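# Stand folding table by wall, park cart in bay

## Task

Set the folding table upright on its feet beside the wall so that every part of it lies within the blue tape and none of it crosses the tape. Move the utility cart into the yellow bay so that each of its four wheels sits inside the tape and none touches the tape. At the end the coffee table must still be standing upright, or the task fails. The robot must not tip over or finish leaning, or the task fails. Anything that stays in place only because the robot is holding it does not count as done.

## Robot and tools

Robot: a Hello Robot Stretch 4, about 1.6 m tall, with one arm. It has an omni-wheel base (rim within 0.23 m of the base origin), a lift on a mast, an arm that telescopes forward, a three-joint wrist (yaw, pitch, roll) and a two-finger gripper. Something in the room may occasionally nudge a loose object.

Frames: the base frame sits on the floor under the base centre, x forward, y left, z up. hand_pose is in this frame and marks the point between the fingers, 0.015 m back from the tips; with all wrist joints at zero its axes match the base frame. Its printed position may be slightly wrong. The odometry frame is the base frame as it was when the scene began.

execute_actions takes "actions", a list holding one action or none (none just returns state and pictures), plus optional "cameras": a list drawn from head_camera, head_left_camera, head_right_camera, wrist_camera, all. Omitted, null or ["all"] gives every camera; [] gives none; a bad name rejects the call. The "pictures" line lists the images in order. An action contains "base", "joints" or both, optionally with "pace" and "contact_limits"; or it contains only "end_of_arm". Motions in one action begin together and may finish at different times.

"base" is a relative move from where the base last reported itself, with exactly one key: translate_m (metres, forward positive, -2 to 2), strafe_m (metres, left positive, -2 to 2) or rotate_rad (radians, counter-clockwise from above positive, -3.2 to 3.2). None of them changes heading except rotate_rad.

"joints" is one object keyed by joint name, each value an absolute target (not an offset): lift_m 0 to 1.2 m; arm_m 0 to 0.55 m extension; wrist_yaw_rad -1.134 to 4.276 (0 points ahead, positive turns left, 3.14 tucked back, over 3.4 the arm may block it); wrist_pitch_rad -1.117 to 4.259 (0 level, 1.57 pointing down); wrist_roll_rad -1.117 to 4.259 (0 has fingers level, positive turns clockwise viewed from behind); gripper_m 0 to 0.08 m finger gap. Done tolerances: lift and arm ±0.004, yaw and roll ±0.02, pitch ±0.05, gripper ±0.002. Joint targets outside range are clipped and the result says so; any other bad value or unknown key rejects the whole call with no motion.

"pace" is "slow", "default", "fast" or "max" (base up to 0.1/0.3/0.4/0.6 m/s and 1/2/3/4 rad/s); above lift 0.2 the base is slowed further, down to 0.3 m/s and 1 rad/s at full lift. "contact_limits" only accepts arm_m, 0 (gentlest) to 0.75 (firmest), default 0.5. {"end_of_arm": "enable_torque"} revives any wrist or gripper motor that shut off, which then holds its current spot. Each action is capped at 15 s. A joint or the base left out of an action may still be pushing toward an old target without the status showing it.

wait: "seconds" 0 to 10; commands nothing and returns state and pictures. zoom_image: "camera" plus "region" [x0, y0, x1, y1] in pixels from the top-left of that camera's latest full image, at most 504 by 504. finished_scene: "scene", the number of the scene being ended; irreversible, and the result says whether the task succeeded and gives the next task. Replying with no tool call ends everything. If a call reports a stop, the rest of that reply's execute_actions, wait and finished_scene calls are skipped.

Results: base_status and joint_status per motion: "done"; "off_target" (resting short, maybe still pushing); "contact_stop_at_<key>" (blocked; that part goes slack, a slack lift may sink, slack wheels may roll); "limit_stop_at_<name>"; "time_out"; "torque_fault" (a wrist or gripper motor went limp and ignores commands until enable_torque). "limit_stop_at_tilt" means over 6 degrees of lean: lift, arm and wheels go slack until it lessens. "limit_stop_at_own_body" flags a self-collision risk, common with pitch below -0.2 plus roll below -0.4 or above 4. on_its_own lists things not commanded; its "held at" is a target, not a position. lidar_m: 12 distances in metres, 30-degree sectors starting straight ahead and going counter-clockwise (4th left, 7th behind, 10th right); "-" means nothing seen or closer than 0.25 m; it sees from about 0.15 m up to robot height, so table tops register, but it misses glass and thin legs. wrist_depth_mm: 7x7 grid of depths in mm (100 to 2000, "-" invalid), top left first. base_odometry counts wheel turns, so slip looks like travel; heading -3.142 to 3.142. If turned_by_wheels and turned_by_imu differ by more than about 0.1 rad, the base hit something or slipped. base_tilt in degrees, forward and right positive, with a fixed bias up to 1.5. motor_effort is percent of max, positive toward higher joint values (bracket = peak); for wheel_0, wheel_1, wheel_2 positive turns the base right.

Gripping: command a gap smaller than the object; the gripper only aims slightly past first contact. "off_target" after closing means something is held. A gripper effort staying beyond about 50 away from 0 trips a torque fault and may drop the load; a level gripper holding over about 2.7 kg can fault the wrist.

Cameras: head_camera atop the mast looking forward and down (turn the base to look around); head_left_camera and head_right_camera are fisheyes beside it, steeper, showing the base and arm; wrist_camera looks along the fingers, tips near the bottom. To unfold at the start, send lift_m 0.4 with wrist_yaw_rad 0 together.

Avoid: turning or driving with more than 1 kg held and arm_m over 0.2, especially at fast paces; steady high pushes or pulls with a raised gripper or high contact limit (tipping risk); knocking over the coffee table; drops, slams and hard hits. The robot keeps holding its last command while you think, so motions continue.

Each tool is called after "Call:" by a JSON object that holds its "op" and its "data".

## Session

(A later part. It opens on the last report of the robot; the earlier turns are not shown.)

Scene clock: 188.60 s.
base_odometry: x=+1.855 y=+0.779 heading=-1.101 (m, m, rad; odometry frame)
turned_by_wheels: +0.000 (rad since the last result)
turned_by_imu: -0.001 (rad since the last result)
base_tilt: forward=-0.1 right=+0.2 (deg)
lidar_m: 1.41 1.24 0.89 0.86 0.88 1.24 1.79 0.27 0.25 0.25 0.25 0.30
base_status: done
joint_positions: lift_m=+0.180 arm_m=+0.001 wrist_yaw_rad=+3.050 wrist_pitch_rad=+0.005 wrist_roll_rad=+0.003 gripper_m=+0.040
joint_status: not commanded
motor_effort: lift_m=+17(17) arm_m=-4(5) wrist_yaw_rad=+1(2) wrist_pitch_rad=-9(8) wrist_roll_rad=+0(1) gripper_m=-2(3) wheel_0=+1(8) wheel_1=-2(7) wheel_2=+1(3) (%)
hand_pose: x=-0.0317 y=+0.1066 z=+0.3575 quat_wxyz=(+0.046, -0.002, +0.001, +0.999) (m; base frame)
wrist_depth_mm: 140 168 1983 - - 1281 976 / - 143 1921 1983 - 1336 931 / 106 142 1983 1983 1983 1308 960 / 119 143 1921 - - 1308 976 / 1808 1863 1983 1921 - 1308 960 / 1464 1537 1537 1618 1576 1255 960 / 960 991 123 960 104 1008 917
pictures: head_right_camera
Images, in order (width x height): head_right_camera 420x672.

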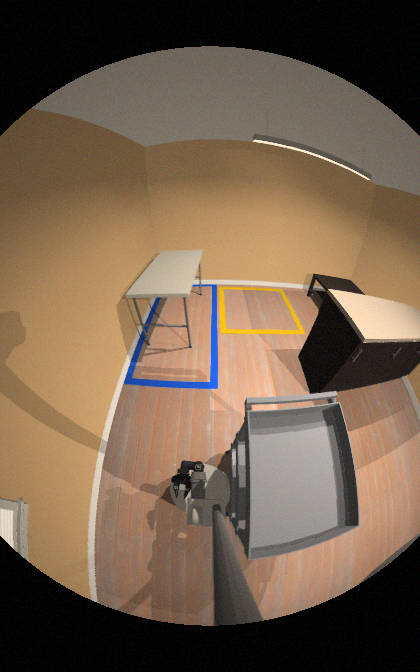

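Call:
{"op": "execute_actions", "data": {"actions": [{"base":{"strafe_m":0.08}}], "cameras": []}}

Call:
{"op": "execute_actions", "data": {"actions": [{"base":{"translate_m":-0.68}}], "cameras": []}}

Call:
{"op": "execute_actions", "data": {"actions": [{"base":{"strafe_m":-0.52}}], "cameras": ["head_right_camera"]}}

Call:
{"op": "execute_actions", "data": {"actions": [{"base":{"translate_m":0.5},"pace":"slow"}], "cameras": ["head_right_camera"]}}

Scene clock: 198.43 s.
base_odometry: x=+1.926 y=+0.815 heading=-1.101 (m, m, rad; odometry frame)
turned_by_wheels: +0.000 (rad since the last result)
turned_by_imu: -0.001 (rad since the last result)
base_tilt: forward=-0.2 right=+0.3 (deg)
lidar_m: 1.39 1.11 0.80 0.78 0.81 1.11 1.79 1.89 0.28 0.25 0.27 0.41
base_status: done
joint_positions: lift_m=+0.180 arm_m=+0.001 wrist_yaw_rad=+3.050 wrist_pitch_rad=+0.005 wrist_roll_rad=+0.003 gripper_m=+0.040
joint_status: not commanded
motor_effort: lift_m=+17(17) arm_m=-4(4) wrist_yaw_rad=+2(0) wrist_pitch_rad=-9(10) wrist_roll_rad=+0(1) gripper_m=-2(3) wheel_0=+0(7) wheel_1=+0(8) wheel_2=+0(1) (%)
hand_pose: x=-0.0317 y=+0.1066 z=+0.3575 quat_wxyz=(+0.046, -0.002, +0.001, +0.999) (m; base frame)
wrist_depth_mm: 141 168 - - - 1182 842 / - 143 1983 1983 - 1160 866 / 106 142 1983 1983 - 1205 866 / 119 142 1983 1983 - 1182 866 / 1808 1863 1983 - - 1182 878 / 1366 1464 1537 1576 1618 1138 854 / 960 991 123 976 105 946 831
pictures: none
No camera images: the call's "cameras" was empty. Leave "cameras" out to get every camera's image.

Scene clock: 202.20 s.
base_odometry: x=+1.618 y=+1.422 heading=-1.101 (m, m, rad; odometry frame)
turned_by_wheels: +0.000 (rad since the last result)
turned_by_imu: -0.001 (rad since the last result)
base_tilt: forward=-0.2 right=+0.3 (deg)
lidar_m: 1.13 1.12 0.76 0.75 0.77 1.14 1.12 1.18 1.58 2.91 0.61 0.51
base_status: done
joint_positions: lift_m=+0.180 arm_m=+0.001 wrist_yaw_rad=+3.050 wrist_pitch_rad=+0.005 wrist_roll_rad=+0.003 gripper_m=+0.040
joint_status: not commanded
motor_effort: lift_m=+17(17) arm_m=-4(4) wrist_yaw_rad=+3(3) wrist_pitch_rad=-8(9) wrist_roll_rad=+0(0) gripper_m=-4(3) wheel_0=+0(4) wheel_1=+2(4) wheel_2=+0(9) (%)
hand_pose: x=-0.0317 y=+0.1066 z=+0.3575 quat_wxyz=(+0.046, -0.002, +0.001, +0.999) (m; base frame)
wrist_depth_mm: 141 167 1281 1308 1336 1205 866 / - 144 1281 1308 1336 1205 866 / 106 143 1229 1281 1308 1182 878 / 119 143 1281 1281 1366 1205 866 / 1182 1205 1229 1281 1336 1182 866 / 1160 1205 1255 1281 1281 1160 866 / 976 976 123 960 104 960 842
pictures: none
No camera images: the call's "cameras" was empty. Leave "cameras" out to get every camera's image.

Scene clock: 205.27 s.
base_odometry: x=+1.155 y=+1.187 heading=-1.101 (m, m, rad; odometry frame)
turned_by_wheels: +0.000 (rad since the last result)
turned_by_imu: +0.000 (rad since the last result)
base_tilt: forward=-0.3 right=+0.3 (deg)
lidar_m: 0.39 0.42 1.37 1.26 1.31 1.16 1.12 1.17 1.66 2.41 1.97 0.43
base_status: done
joint_positions: lift_m=+0.180 arm_m=+0.001 wrist_yaw_rad=+3.050 wrist_pitch_rad=+0.005 wrist_roll_rad=+0.003 gripper_m=+0.040
joint_status: not commanded
motor_effort: lift_m=+16(17) arm_m=-4(4) wrist_yaw_rad=+1(1) wrist_pitch_rad=-9(9) wrist_roll_rad=+0(2) gripper_m=-3(3) wheel_0=+0(7) wheel_1=-1(6) wheel_2=+1(1) (%)
hand_pose: x=-0.0317 y=+0.1066 z=+0.3575 quat_wxyz=(+0.046, -0.002, +0.001, +0.999) (m; base frame)
wrist_depth_mm: 140 167 1255 1308 1366 1397 1430 / - 143 1255 1281 1366 1397 1464 / 106 142 1308 1308 1336 1366 1430 / 119 143 1255 1281 1336 1366 1397 / 1182 1205 1281 1281 1308 1366 1397 / 1160 1205 1229 1229 1281 1366 1366 / 960 976 123 976 104 1042 991
pictures: head_right_camera
Images, in order (width x height): head_right_camera 420x672.

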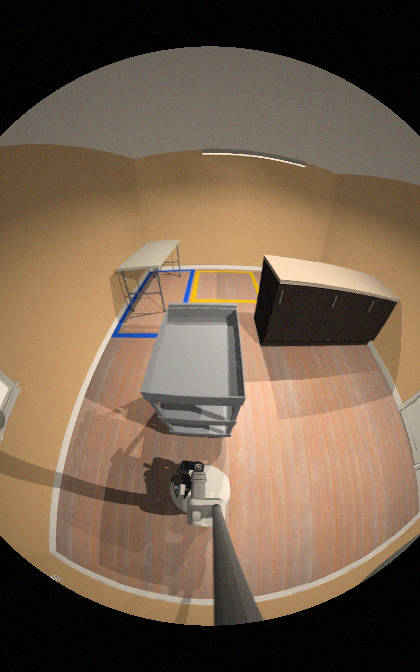

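Scene clock: 211.57 s.
base_odometry: x=+1.381 y=+0.741 heading=-1.101 (m, m, rad; odometry frame)
turned_by_wheels: +0.000 (rad since the last result)
turned_by_imu: -0.002 (rad since the last result)
base_tilt: forward=-0.1 right=+0.3 (deg)
lidar_m: 0.25 0.25 1.35 1.28 1.32 1.68 1.61 1.69 2.34 2.42 0.25 0.25
base_status: done
joint_positions: lift_m=+0.180 arm_m=+0.001 wrist_yaw_rad=+3.050 wrist_pitch_rad=+0.005 wrist_roll_rad=+0.003 gripper_m=+0.040
joint_status: not commanded
motor_effort: lift_m=+17(17) arm_m=-4(4) wrist_yaw_rad=+2(2) wrist_pitch_rad=-9(9) wrist_roll_rad=+0(1) gripper_m=-2(3) wheel_0=+2(5) wheel_1=+1(4) wheel_2=-3(8) (%)
hand_pose: x=-0.0317 y=+0.1065 z=+0.3575 quat_wxyz=(+0.046, -0.002, +0.001, +0.999) (m; base frame)
wrist_depth_mm: 141 168 1863 1863 1863 1921 1499 / - 144 1808 1808 1863 1983 1537 / 106 142 1756 1921 1863 1983 1430 / 118 142 1756 1863 1921 1863 1499 / 1708 1661 1756 1756 1921 1863 1499 / 1397 1464 1537 1576 1618 1537 1397 / 960 976 123 960 105 1025 1008
pictures: head_right_camera
Images, in order (width x height): head_right_camera 420x672.

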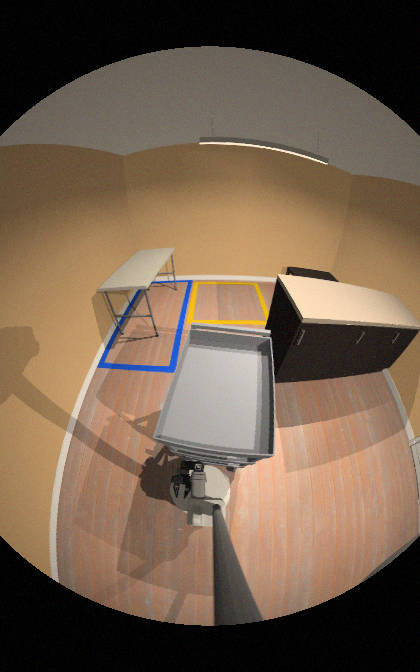

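Call:
{"op": "execute_actions", "data": {"actions": [{"base":{"strafe_m":-0.14},"pace":"slow"}], "cameras": []}}

Call:
{"op": "execute_actions", "data": {"actions": [{"base":{"translate_m":0.3},"pace":"slow"}], "cameras": ["head_right_camera"]}}

Scene clock: 219.43 s.
base_odometry: x=+1.256 y=+0.678 heading=-1.101 (m, m, rad; odometry frame)
turned_by_wheels: +0.000 (rad since the last result)
turned_by_imu: -0.001 (rad since the last result)
base_tilt: forward=-0.1 right=+0.3 (deg)
lidar_m: 0.25 0.25 0.37 1.39 1.47 1.68 1.62 1.69 2.37 2.27 1.27 0.25
base_status: done
joint_positions: lift_m=+0.180 arm_m=+0.001 wrist_yaw_rad=+3.050 wrist_pitch_rad=+0.005 wrist_roll_rad=+0.003 gripper_m=+0.040
joint_status: not commanded
motor_effort: lift_m=+17(17) arm_m=-4(4) wrist_yaw_rad=+0(3) wrist_pitch_rad=-9(10) wrist_roll_rad=+0(2) gripper_m=-4(3) wheel_0=+3(7) wheel_1=+0(3) wheel_2=-1(1) (%)
hand_pose: x=-0.0317 y=+0.1065 z=+0.3575 quat_wxyz=(+0.046, -0.002, +0.001, +0.999) (m; base frame)
wrist_depth_mm: 140 167 1808 1863 1863 1983 1708 / - 143 1808 1863 1808 1983 1708 / 106 142 1808 1756 1921 1921 1661 / 119 142 1756 1808 1863 1983 1661 / 1661 1708 1756 1808 1808 1983 1618 / 1430 1499 1499 1618 1576 1537 1464 / 960 1008 123 976 105 1025 1008
pictures: none
No camera images: the call's "cameras" was empty. Leave "cameras" out to get every camera's image.

Scene clock: 223.70 s.
base_odometry: x=+1.392 y=+0.410 heading=-1.101 (m, m, rad; odometry frame)
turned_by_wheels: +0.000 (rad since the last result)
turned_by_imu: -0.001 (rad since the last result)
base_tilt: forward=-0.2 right=+0.3 (deg)
lidar_m: 0.25 0.25 1.50 1.44 1.49 1.97 1.91 2.02 2.39 2.29 0.27 0.25
base_status: done
joint_positions: lift_m=+0.180 arm_m=+0.001 wrist_yaw_rad=+3.050 wrist_pitch_rad=+0.005 wrist_roll_rad=+0.003 gripper_m=+0.040
joint_status: not commanded
motor_effort: lift_m=+17(17) arm_m=-4(4) wrist_yaw_rad=+1(0) wrist_pitch_rad=-8(9) wrist_roll_rad=+0(1) gripper_m=-2(2) wheel_0=+2(5) wheel_1=+2(6) wheel_2=-3(9) (%)
hand_pose: x=-0.0317 y=+0.1065 z=+0.3575 quat_wxyz=(+0.046, -0.002, +0.001, +0.999) (m; base frame)
wrist_depth_mm: 140 167 - - - - 1708 / - 143 - - - - 1661 / 106 142 - - - - 1661 / 118 143 - - - - 1618 / 1983 - - - - - 1661 / 1430 1430 1576 1537 1537 1499 1499 / 960 991 123 991 105 1025 1008
pictures: head_right_camera
Images, in order (width x height): head_right_camera 420x672.

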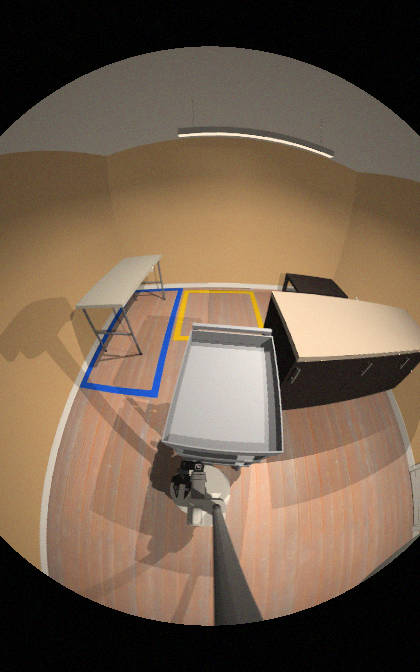

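Call:
{"op": "execute_actions", "data": {"actions": [{"base":{"strafe_m":-0.22},"pace":"slow"}], "cameras": []}}

Call:
{"op": "execute_actions", "data": {"actions": [{"base":{"translate_m":0.25},"pace":"slow"}], "cameras": ["head_right_camera"]}}

Scene clock: 235.80 s.
base_odometry: x=+1.196 y=+0.311 heading=-1.101 (m, m, rad; odometry frame)
turned_by_wheels: +0.000 (rad since the last result)
turned_by_imu: -0.001 (rad since the last result)
base_tilt: forward=-0.2 right=+0.3 (deg)
lidar_m: 0.25 0.25 0.37 1.66 1.70 2.00 1.91 2.02 2.14 2.07 0.83 0.25
base_status: done
joint_positions: lift_m=+0.180 arm_m=+0.001 wrist_yaw_rad=+3.050 wrist_pitch_rad=+0.005 wrist_roll_rad=+0.003 gripper_m=+0.040
joint_status: not commanded
motor_effort: lift_m=+17(17) arm_m=-4(4) wrist_yaw_rad=+0(1) wrist_pitch_rad=-9(9) wrist_roll_rad=+2(1) gripper_m=-3(3) wheel_0=+2(6) wheel_1=-1(3) wheel_2=-1(3) (%)
hand_pose: x=-0.0317 y=+0.1065 z=+0.3575 quat_wxyz=(+0.046, -0.002, +0.001, +0.999) (m; base frame)
wrist_depth_mm: 140 167 - - - - 1983 / - 143 - - - - - / 106 142 - - - - 1921 / 119 143 - - - - 1921 / 1921 1983 - - - - 1983 / 1397 1499 1576 1537 1576 1537 1537 / 976 991 123 976 105 1025 1008
pictures: none
No camera images: the call's "cameras" was empty. Leave "cameras" out to get every camera's image.

Scene clock: 239.57 s.
base_odometry: x=+1.309 y=+0.088 heading=-1.101 (m, m, rad; odometry frame)
turned_by_wheels: +0.000 (rad since the last result)
turned_by_imu: -0.001 (rad since the last result)
base_tilt: forward=-0.1 right=+0.2 (deg)
lidar_m: 0.25 0.25 1.50 1.65 1.74 2.26 2.16 2.29 2.16 1.32 0.29 0.25
base_status: done
joint_positions: lift_m=+0.180 arm_m=+0.001 wrist_yaw_rad=+3.050 wrist_pitch_rad=+0.005 wrist_roll_rad=+0.003 gripper_m=+0.040
joint_status: not commanded
motor_effort: lift_m=+17(17) arm_m=-4(4) wrist_yaw_rad=+1(0) wrist_pitch_rad=-8(9) wrist_roll_rad=-1(2) gripper_m=-2(3) wheel_0=+2(5) wheel_1=+2(7) wheel_2=-4(10) (%)
hand_pose: x=-0.0317 y=+0.1065 z=+0.3575 quat_wxyz=(+0.046, -0.002, +0.001, +0.999) (m; base frame)
wrist_depth_mm: 140 168 - - - - 1921 / - 143 - - - - 1983 / 106 142 - - - - 1921 / 118 143 - - - - 1983 / - - - - - - 1863 / 1430 1464 1499 1618 1618 1576 1499 / 960 991 123 976 105 1025 1008
pictures: head_right_camera
Images, in order (width x height): head_right_camera 420x672.

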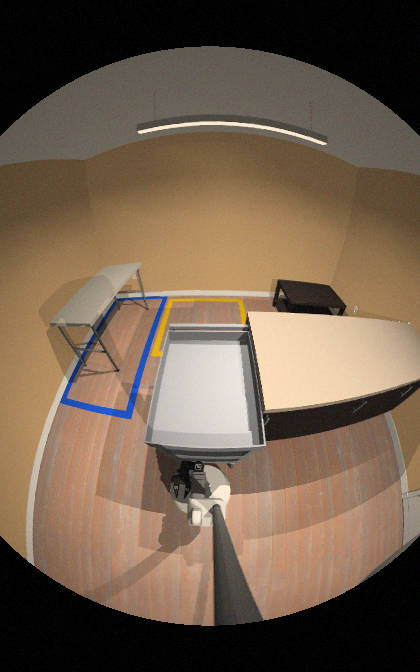

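Now guided by the counter end.

Call:
{"op": "execute_actions", "data": {"actions": [{"base":{"strafe_m":0.07},"pace":"slow"}], "cameras": []}}

Call:
{"op": "execute_actions", "data": {"actions": [{"base":{"translate_m":0.45},"pace":"slow"}], "cameras": ["head_right_camera"]}}

Call:
{"op": "execute_actions", "data": {"actions": [{"base":{"translate_m":0.35},"pace":"slow"}], "cameras": ["head_right_camera"]}}

Scene clock: 247.43 s.
base_odometry: x=+1.371 y=+0.120 heading=-1.101 (m, m, rad; odometry frame)
turned_by_wheels: +0.000 (rad since the last result)
turned_by_imu: -0.002 (rad since the last result)
base_tilt: forward=-0.2 right=+0.3 (deg)
lidar_m: 0.25 0.25 1.51 1.57 1.66 2.27 2.19 2.26 2.22 1.32 0.31 0.25
base_status: done
joint_positions: lift_m=+0.180 arm_m=+0.001 wrist_yaw_rad=+3.050 wrist_pitch_rad=+0.005 wrist_roll_rad=+0.003 gripper_m=+0.040
joint_status: not commanded
motor_effort: lift_m=+17(17) arm_m=-4(4) wrist_yaw_rad=+2(3) wrist_pitch_rad=-9(8) wrist_roll_rad=-1(0) gripper_m=-2(3) wheel_0=-1(5) wheel_1=+4(6) wheel_2=-6(6) (%)
hand_pose: x=-0.0317 y=+0.1065 z=+0.3575 quat_wxyz=(+0.046, -0.002, +0.001, +0.999) (m; base frame)
wrist_depth_mm: 141 168 - - - - 1921 / - 143 - - - - 1863 / 106 142 - - - - 1756 / 118 142 - - - - 1808 / - - - - - - 1863 / 1430 1464 1537 1618 1618 1537 1499 / 946 960 123 991 105 1025 991
pictures: none
No camera images: the call's "cameras" was empty. Leave "cameras" out to get every camera's image.

Scene clock: 253.20 s.
base_odometry: x=+1.574 y=-0.282 heading=-1.101 (m, m, rad; odometry frame)
turned_by_wheels: +0.000 (rad since the last result)
turned_by_imu: -0.003 (rad since the last result)
base_tilt: forward=-0.2 right=+0.3 (deg)
lidar_m: 0.25 0.25 1.05 1.58 1.65 2.23 2.63 2.76 0.36 0.32 0.30 0.25
base_status: done
joint_positions: lift_m=+0.180 arm_m=+0.001 wrist_yaw_rad=+3.050 wrist_pitch_rad=+0.005 wrist_roll_rad=+0.003 gripper_m=+0.040
joint_status: not commanded
motor_effort: lift_m=+17(17) arm_m=-4(4) wrist_yaw_rad=+2(2) wrist_pitch_rad=-9(9) wrist_roll_rad=+0(1) gripper_m=-3(4) wheel_0=+2(4) wheel_1=+5(9) wheel_2=-6(12) (%)
hand_pose: x=-0.0317 y=+0.1065 z=+0.3575 quat_wxyz=(+0.046, -0.002, +0.001, +0.999) (m; base frame)
wrist_depth_mm: 141 167 - - - - 1921 / - 143 - - - - 1863 / 106 142 - - - - 1863 / 118 143 - - - - 1808 / - - - - - - 1756 / 1397 1499 1537 1537 1576 1576 1499 / 960 991 123 991 104 1025 991
pictures: head_right_camera
Images, in order (width x height): head_right_camera 420x672.

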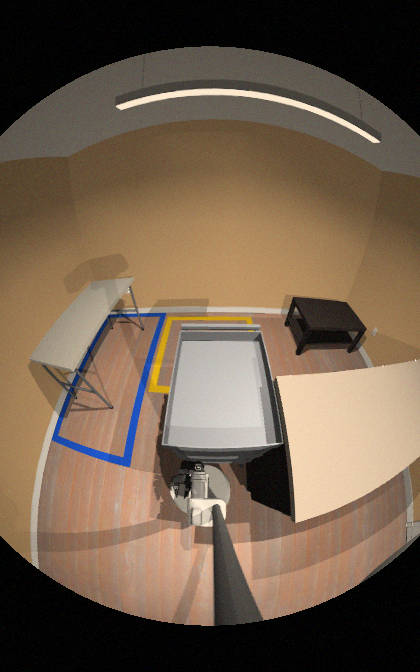

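Scene clock: 257.97 s.
base_odometry: x=+1.732 y=-0.594 heading=-1.101 (m, m, rad; odometry frame)
turned_by_wheels: +0.000 (rad since the last result)
turned_by_imu: -0.002 (rad since the last result)
base_tilt: forward=-0.2 right=+0.3 (deg)
lidar_m: 0.25 0.29 0.88 1.00 1.66 2.25 2.99 0.49 0.34 0.32 0.34 0.25
base_status: done
joint_positions: lift_m=+0.180 arm_m=+0.001 wrist_yaw_rad=+3.050 wrist_pitch_rad=+0.005 wrist_roll_rad=+0.003 gripper_m=+0.040
joint_status: not commanded
motor_effort: lift_m=+17(17) arm_m=-5(4) wrist_yaw_rad=-1(2) wrist_pitch_rad=-8(9) wrist_roll_rad=+0(1) gripper_m=-2(3) wheel_0=+1(6) wheel_1=+6(8) wheel_2=-6(12) (%)
hand_pose: x=-0.0317 y=+0.1065 z=+0.3575 quat_wxyz=(+0.046, -0.002, +0.001, +0.999) (m; base frame)
wrist_depth_mm: 140 168 - - - - 1921 / - 143 - - - - 1863 / 106 142 - - - - 1863 / 118 142 - - - - 1921 / - - - - - - 1863 / 1464 1499 1537 1537 1537 1537 1464 / 960 976 123 960 104 1025 991
pictures: head_right_camera
Images, in order (width x height): head_right_camera 420x672.

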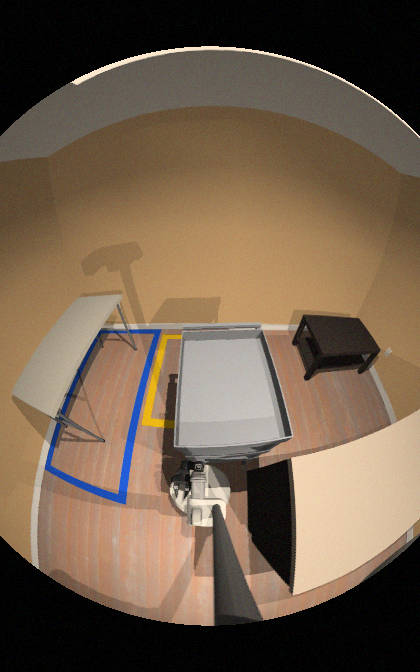

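Call:
{"op": "execute_actions", "data": {"actions": [{"base":{"strafe_m":-0.07},"pace":"slow"}], "cameras": []}}

Call:
{"op": "execute_actions", "data": {"actions": [{"base":{"translate_m":0.25},"pace":"slow"}], "cameras": ["head_right_camera"]}}

Scene clock: 267.07 s.
base_odometry: x=+1.670 y=-0.625 heading=-1.101 (m, m, rad; odometry frame)
turned_by_wheels: +0.000 (rad since the last result)
turned_by_imu: -0.001 (rad since the last result)
base_tilt: forward=-0.2 right=+0.3 (deg)
lidar_m: 0.25 0.25 0.95 0.99 1.71 2.36 3.00 0.38 0.27 0.25 0.27 0.25
base_status: done
joint_positions: lift_m=+0.180 arm_m=+0.001 wrist_yaw_rad=+3.050 wrist_pitch_rad=+0.005 wrist_roll_rad=+0.003 gripper_m=+0.040
joint_status: not commanded
motor_effort: lift_m=+17(17) arm_m=-4(4) wrist_yaw_rad=+1(2) wrist_pitch_rad=-9(9) wrist_roll_rad=+1(0) gripper_m=-2(3) wheel_0=+1(4) wheel_1=-2(3) wheel_2=+1(6) (%)
hand_pose: x=-0.0317 y=+0.1065 z=+0.3575 quat_wxyz=(+0.046, -0.002, +0.001, +0.999) (m; base frame)
wrist_depth_mm: 140 167 - - - - 1921 / - 143 - - - - 1983 / 107 142 - - - - 1921 / 118 143 - - - - 1921 / - - - - - - 1921 / 1397 1499 1537 1576 1576 1537 1499 / 976 991 123 991 104 1025 991
pictures: none
No camera images: the call's "cameras" was empty. Leave "cameras" out to get every camera's image.

Scene clock: 270.87 s.
base_odometry: x=+1.783 y=-0.848 heading=-1.101 (m, m, rad; odometry frame)
turned_by_wheels: +0.000 (rad since the last result)
turned_by_imu: -0.001 (rad since the last result)
base_tilt: forward=-0.2 right=+0.2 (deg)
lidar_m: 0.25 1.24 0.94 0.90 1.73 2.35 3.28 0.37 0.28 0.39 0.39 0.25
base_status: done
joint_positions: lift_m=+0.180 arm_m=+0.001 wrist_yaw_rad=+3.050 wrist_pitch_rad=+0.005 wrist_roll_rad=+0.003 gripper_m=+0.040
joint_status: not commanded
motor_effort: lift_m=+17(17) arm_m=-4(4) wrist_yaw_rad=+1(1) wrist_pitch_rad=-8(9) wrist_roll_rad=+0(0) gripper_m=-2(3) wheel_0=+3(8) wheel_1=+5(8) wheel_2=-7(10) (%)
hand_pose: x=-0.0317 y=+0.1065 z=+0.3575 quat_wxyz=(+0.046, -0.002, +0.001, +0.999) (m; base frame)
wrist_depth_mm: 141 167 - - - - 1921 / - 143 - - - - 1983 / 106 142 - - - - 1921 / 118 142 - - - - 1921 / 525 - - - - - 1983 / 597 1464 1537 1618 1618 1537 1499 / 615 976 123 976 105 1025 991
pictures: head_right_camera
Images, in order (width x height): head_right_camera 420x672.

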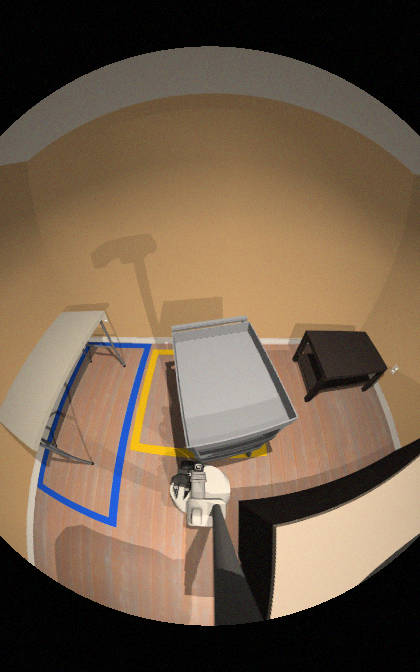

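Call:
{"op": "execute_actions", "data": {"actions": [{"base":{"translate_m":0.1},"pace":"slow"}], "cameras": []}}

Call:
{"op": "execute_actions", "data": {"actions": [{"base":{"rotate_rad":0.45},"pace":"slow"}], "cameras": ["head_right_camera"]}}

Call:
{"op": "execute_actions", "data": {"actions": [{"base":{"strafe_m":-0.25},"pace":"slow"}], "cameras": ["head_right_camera"]}}

Scene clock: 280.97 s.
base_odometry: x=+1.828 y=-0.937 heading=-1.101 (m, m, rad; odometry frame)
turned_by_wheels: +0.000 (rad since the last result)
turned_by_imu: -0.002 (rad since the last result)
base_tilt: forward=-0.2 right=+0.2 (deg)
lidar_m: 0.25 1.23 0.92 0.90 1.73 2.38 3.40 0.40 0.34 0.81 0.36 0.25
base_status: done
joint_positions: lift_m=+0.180 arm_m=+0.001 wrist_yaw_rad=+3.050 wrist_pitch_rad=+0.005 wrist_roll_rad=+0.003 gripper_m=+0.040
joint_status: not commanded
motor_effort: lift_m=+17(17) arm_m=-4(4) wrist_yaw_rad=+0(2) wrist_pitch_rad=-9(9) wrist_roll_rad=+1(0) gripper_m=-3(4) wheel_0=+5(7) wheel_1=+5(8) wheel_2=-8(13) (%)
hand_pose: x=-0.0317 y=+0.1065 z=+0.3575 quat_wxyz=(+0.046, -0.002, +0.001, +0.999) (m; base frame)
wrist_depth_mm: 140 167 - - - - 1983 / - 143 - - - - 1983 / 106 142 - - - - 1921 / 118 143 - - - - 1863 / 535 - - - - - 1921 / 603 1336 1576 1576 1576 1499 1464 / 615 732 123 976 104 1008 1008
pictures: none
No camera images: the call's "cameras" was empty. Leave "cameras" out to get every camera's image.

Scene clock: 282.60 s.
base_odometry: x=+1.828 y=-0.937 heading=-0.651 (m, m, rad; odometry frame)
turned_by_wheels: +0.450 (rad since the last result)
turned_by_imu: +0.446 (rad since the last result)
base_tilt: forward=-0.2 right=+0.3 (deg)
lidar_m: 1.34 0.95 0.90 1.68 2.21 3.32 0.42 0.32 0.62 0.45 0.25 0.25
base_status: done
joint_positions: lift_m=+0.180 arm_m=+0.001 wrist_yaw_rad=+3.050 wrist_pitch_rad=+0.005 wrist_roll_rad=+0.003 gripper_m=+0.040
joint_status: not commanded
motor_effort: lift_m=+17(17) arm_m=-4(4) wrist_yaw_rad=+0(0) wrist_pitch_rad=-9(9) wrist_roll_rad=-1(1) gripper_m=-3(3) wheel_0=-1(5) wheel_1=+0(4) wheel_2=-1(8) (%)
hand_pose: x=-0.0317 y=+0.1065 z=+0.3575 quat_wxyz=(+0.046, -0.002, +0.001, +0.999) (m; base frame)
wrist_depth_mm: 140 167 741 - - - - / - 143 741 - - - - / 106 142 732 - - - - / 119 143 741 - - - - / 394 521 741 - - - - / 399 517 699 1576 1576 1499 1464 / 404 452 123 976 105 1025 991
pictures: head_right_camera
Images, in order (width x height): head_right_camera 420x672.

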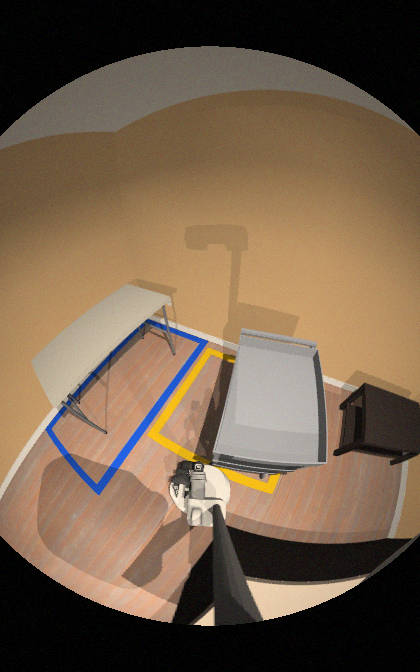

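Scene clock: 286.23 s.
base_odometry: x=+1.676 y=-1.136 heading=-0.651 (m, m, rad; odometry frame)
turned_by_wheels: +0.000 (rad since the last result)
turned_by_imu: +0.000 (rad since the last result)
base_tilt: forward=-0.2 right=+0.2 (deg)
lidar_m: 0.25 0.25 1.11 1.91 2.51 0.32 0.30 0.40 0.99 0.91 0.25 0.25
base_status: done
joint_positions: lift_m=+0.180 arm_m=+0.001 wrist_yaw_rad=+3.050 wrist_pitch_rad=+0.005 wrist_roll_rad=+0.003 gripper_m=+0.040
joint_status: not commanded
motor_effort: lift_m=+17(17) arm_m=-4(4) wrist_yaw_rad=+2(1) wrist_pitch_rad=-9(9) wrist_roll_rad=+1(3) gripper_m=-3(3) wheel_0=+3(10) wheel_1=+1(4) wheel_2=-1(4) (%)
hand_pose: x=-0.0317 y=+0.1065 z=+0.3575 quat_wxyz=(+0.046, -0.002, +0.001, +0.999) (m; base frame)
wrist_depth_mm: 141 167 452 569 - - - / - 143 452 574 - - - / 106 142 430 569 - - - / 118 143 433 564 - - - / 530 477 439 564 - - - / 549 488 427 564 1618 1537 1464 / 535 492 123 517 104 1008 1025
pictures: head_right_camera
Images, in order (width x height): head_right_camera 420x672.

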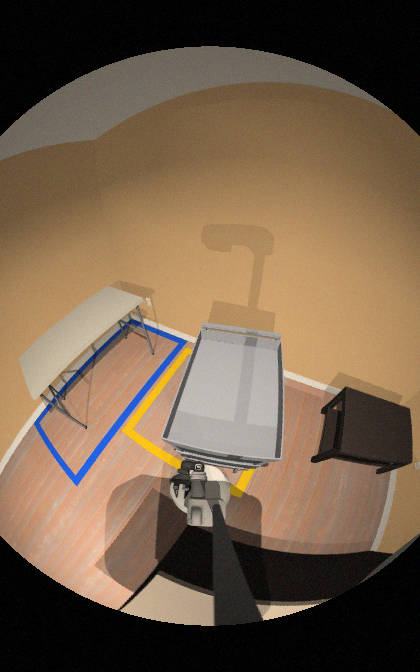

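Call:
{"op": "execute_actions", "data": {"actions": [{"base":{"rotate_rad":-0.42},"pace":"slow"}], "cameras": []}}

Call:
{"op": "execute_actions", "data": {"actions": [{"base":{"strafe_m":-0.48},"pace":"slow"}], "cameras": ["head_left_camera"]}}

Call:
{"op": "execute_actions", "data": {"actions": [{"base":{"translate_m":0.35},"pace":"slow"}], "cameras": []}}

Call:
{"op": "execute_actions", "data": {"actions": [{"base":{"strafe_m":0.3},"pace":"slow"}], "cameras": ["head_left_camera"]}}

Call:
{"op": "execute_actions", "data": {"actions": [{"base":{"strafe_m":-0.3}}], "cameras": ["head_left_camera"]}}

Scene clock: 298.33 s.
base_odometry: x=+1.676 y=-1.136 heading=-1.071 (m, m, rad; odometry frame)
turned_by_wheels: -0.420 (rad since the last result)
turned_by_imu: -0.418 (rad since the last result)
base_tilt: forward=-0.2 right=+0.3 (deg)
lidar_m: 0.25 0.25 0.25 1.12 1.98 2.78 0.29 0.31 0.47 1.42 0.90 0.25
base_status: done
joint_positions: lift_m=+0.180 arm_m=+0.001 wrist_yaw_rad=+3.050 wrist_pitch_rad=+0.005 wrist_roll_rad=+0.003 gripper_m=+0.040
joint_status: not commanded
motor_effort: lift_m=+17(17) arm_m=-4(5) wrist_yaw_rad=+1(1) wrist_pitch_rad=-9(8) wrist_roll_rad=+1(0) gripper_m=-2(2) wheel_0=+1(7) wheel_1=+1(6) wheel_2=+1(4) (%)
hand_pose: x=-0.0317 y=+0.1065 z=+0.3575 quat_wxyz=(+0.046, -0.002, +0.001, +0.999) (m; base frame)
wrist_depth_mm: 140 168 854 - - - - / - 143 891 - - - - / 106 143 917 - - - - / 119 142 931 - - - - / 404 415 946 - - - - / 404 410 759 1576 1618 1576 1499 / 402 404 123 976 105 1008 1008
pictures: none
No camera images: the call's "cameras" was empty. Leave "cameras" out to get every camera's image.

Scene clock: 304.27 s.
base_odometry: x=+1.255 y=-1.366 heading=-1.071 (m, m, rad; odometry frame)
turned_by_wheels: +0.000 (rad since the last result)
turned_by_imu: +0.000 (rad since the last result)
base_tilt: forward=-0.2 right=+0.2 (deg)
lidar_m: 1.28 0.35 0.38 0.69 0.43 0.31 0.32 0.33 0.48 1.36 0.71 0.56
base_status: done
joint_positions: lift_m=+0.180 arm_m=+0.001 wrist_yaw_rad=+3.050 wrist_pitch_rad=+0.005 wrist_roll_rad=+0.003 gripper_m=+0.040
joint_status: not commanded
motor_effort: lift_m=+17(17) arm_m=-4(4) wrist_yaw_rad=+1(2) wrist_pitch_rad=-9(8) wrist_roll_rad=+0(0) gripper_m=-2(3) wheel_0=+1(6) wheel_1=+0(7) wheel_2=+1(1) (%)
hand_pose: x=-0.0317 y=+0.1065 z=+0.3575 quat_wxyz=(+0.046, -0.002, +0.001, +0.999) (m; base frame)
wrist_depth_mm: 140 167 452 462 469 480 - / - 143 449 462 466 477 - / 106 142 445 452 462 473 - / 119 143 445 445 459 469 - / 424 433 439 449 452 466 - / 421 430 439 449 452 462 1499 / 421 424 123 439 104 459 991
pictures: head_left_camera
Images, in order (width x height): head_left_camera 420x672.

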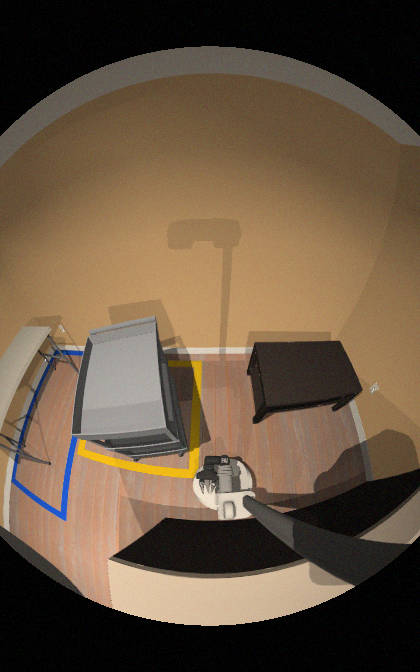

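Scene clock: 309.07 s.
base_odometry: x=+1.423 y=-1.673 heading=-1.071 (m, m, rad; odometry frame)
turned_by_wheels: +0.000 (rad since the last result)
turned_by_imu: -0.001 (rad since the last result)
base_tilt: forward=-0.2 right=+0.3 (deg)
lidar_m: 0.91 0.45 0.27 0.25 0.25 0.69 0.66 0.69 0.99 0.58 0.32 0.44
base_status: done
joint_positions: lift_m=+0.180 arm_m=+0.001 wrist_yaw_rad=+3.050 wrist_pitch_rad=+0.005 wrist_roll_rad=+0.003 gripper_m=+0.040
joint_status: not commanded
motor_effort: lift_m=+17(17) arm_m=-4(5) wrist_yaw_rad=+0(0) wrist_pitch_rad=-9(10) wrist_roll_rad=+1(2) gripper_m=-3(3) wheel_0=+1(4) wheel_1=+1(3) wheel_2=+0(5) (%)
hand_pose: x=-0.0317 y=+0.1065 z=+0.3575 quat_wxyz=(+0.046, -0.002, +0.001, +0.999) (m; base frame)
wrist_depth_mm: 141 168 809 831 854 - - / - 143 809 820 831 - 193 / 106 142 798 820 820 - 196 / 118 143 809 809 820 - 200 / 768 778 788 809 809 - 198 / 768 778 788 788 820 1537 195 / 759 759 123 798 104 946 -
pictures: none
No camera images: the call's "cameras" was empty. Leave "cameras" out to get every camera's image.

Scene clock: 313.20 s.
base_odometry: x=+1.686 y=-1.529 heading=-1.071 (m, m, rad; odometry frame)
turned_by_wheels: +0.000 (rad since the last result)
turned_by_imu: -0.002 (rad since the last result)
base_tilt: forward=-0.2 right=+0.3 (deg)
lidar_m: 0.45 0.25 0.25 0.25 1.37 3.04 0.64 0.70 0.98 0.61 0.63 0.88
base_status: done
joint_positions: lift_m=+0.180 arm_m=+0.001 wrist_yaw_rad=+3.050 wrist_pitch_rad=+0.005 wrist_roll_rad=+0.003 gripper_m=+0.040
joint_status: not commanded
motor_effort: lift_m=+17(17) arm_m=-4(4) wrist_yaw_rad=-1(3) wrist_pitch_rad=-9(9) wrist_roll_rad=+0(1) gripper_m=-2(2) wheel_0=-3(9) wheel_1=+3(8) wheel_2=+2(3) (%)
hand_pose: x=-0.0317 y=+0.1065 z=+0.3575 quat_wxyz=(+0.046, -0.002, +0.001, +0.999) (m; base frame)
wrist_depth_mm: 140 167 798 - - - - / - 143 788 - - - - / 106 143 788 - - - - / 118 143 788 - - - - / 741 750 768 - - - - / 732 750 778 1397 1576 1537 1499 / 741 759 123 904 105 1025 991
pictures: head_left_camera
Images, in order (width x height): head_left_camera 420x672.

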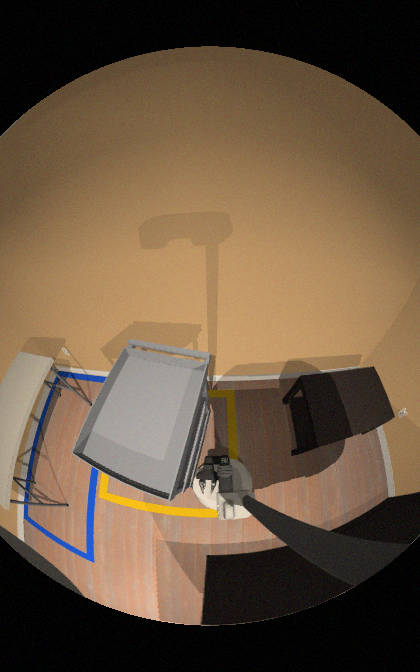

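Scene clock: 315.53 s.
base_odometry: x=+1.423 y=-1.673 heading=-1.071 (m, m, rad; odometry frame)
turned_by_wheels: +0.000 (rad since the last result)
turned_by_imu: +0.000 (rad since the last result)
base_tilt: forward=-0.3 right=+0.3 (deg)
lidar_m: 0.92 0.57 0.48 0.48 1.71 0.68 0.66 0.70 1.00 0.58 0.33 0.42
base_status: done
joint_positions: lift_m=+0.180 arm_m=+0.001 wrist_yaw_rad=+3.050 wrist_pitch_rad=+0.005 wrist_roll_rad=+0.003 gripper_m=+0.040
joint_status: not commanded
motor_effort: lift_m=+17(17) arm_m=-5(5) wrist_yaw_rad=+2(1) wrist_pitch_rad=-9(9) wrist_roll_rad=+2(1) gripper_m=-4(4) wheel_0=-1(7) wheel_1=+0(9) wheel_2=+1(2) (%)
hand_pose: x=-0.0317 y=+0.1065 z=+0.3575 quat_wxyz=(+0.046, -0.002, +0.001, +0.999) (m; base frame)
wrist_depth_mm: 141 168 809 820 842 - - / - 143 809 820 842 - - / 107 142 798 809 842 - - / 118 142 798 809 820 - - / 759 778 798 809 820 - - / 759 778 788 798 809 1576 1499 / 759 750 123 798 104 1008 991
pictures: head_left_camera
Images, in order (width x height): head_left_camera 420x672.

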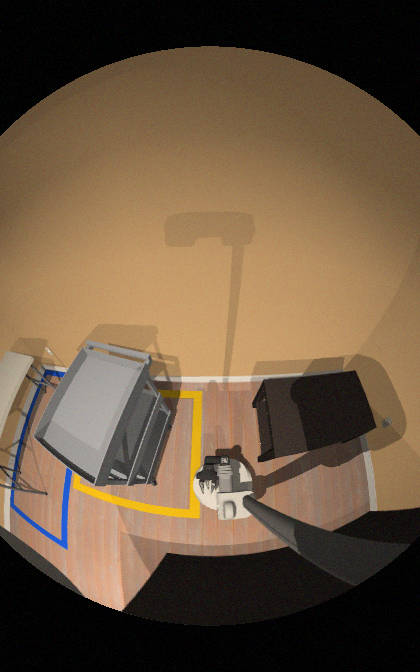

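Call:
{"op": "finished_scene", "data": {"scene": 2}}

The scene is finished: the task was done.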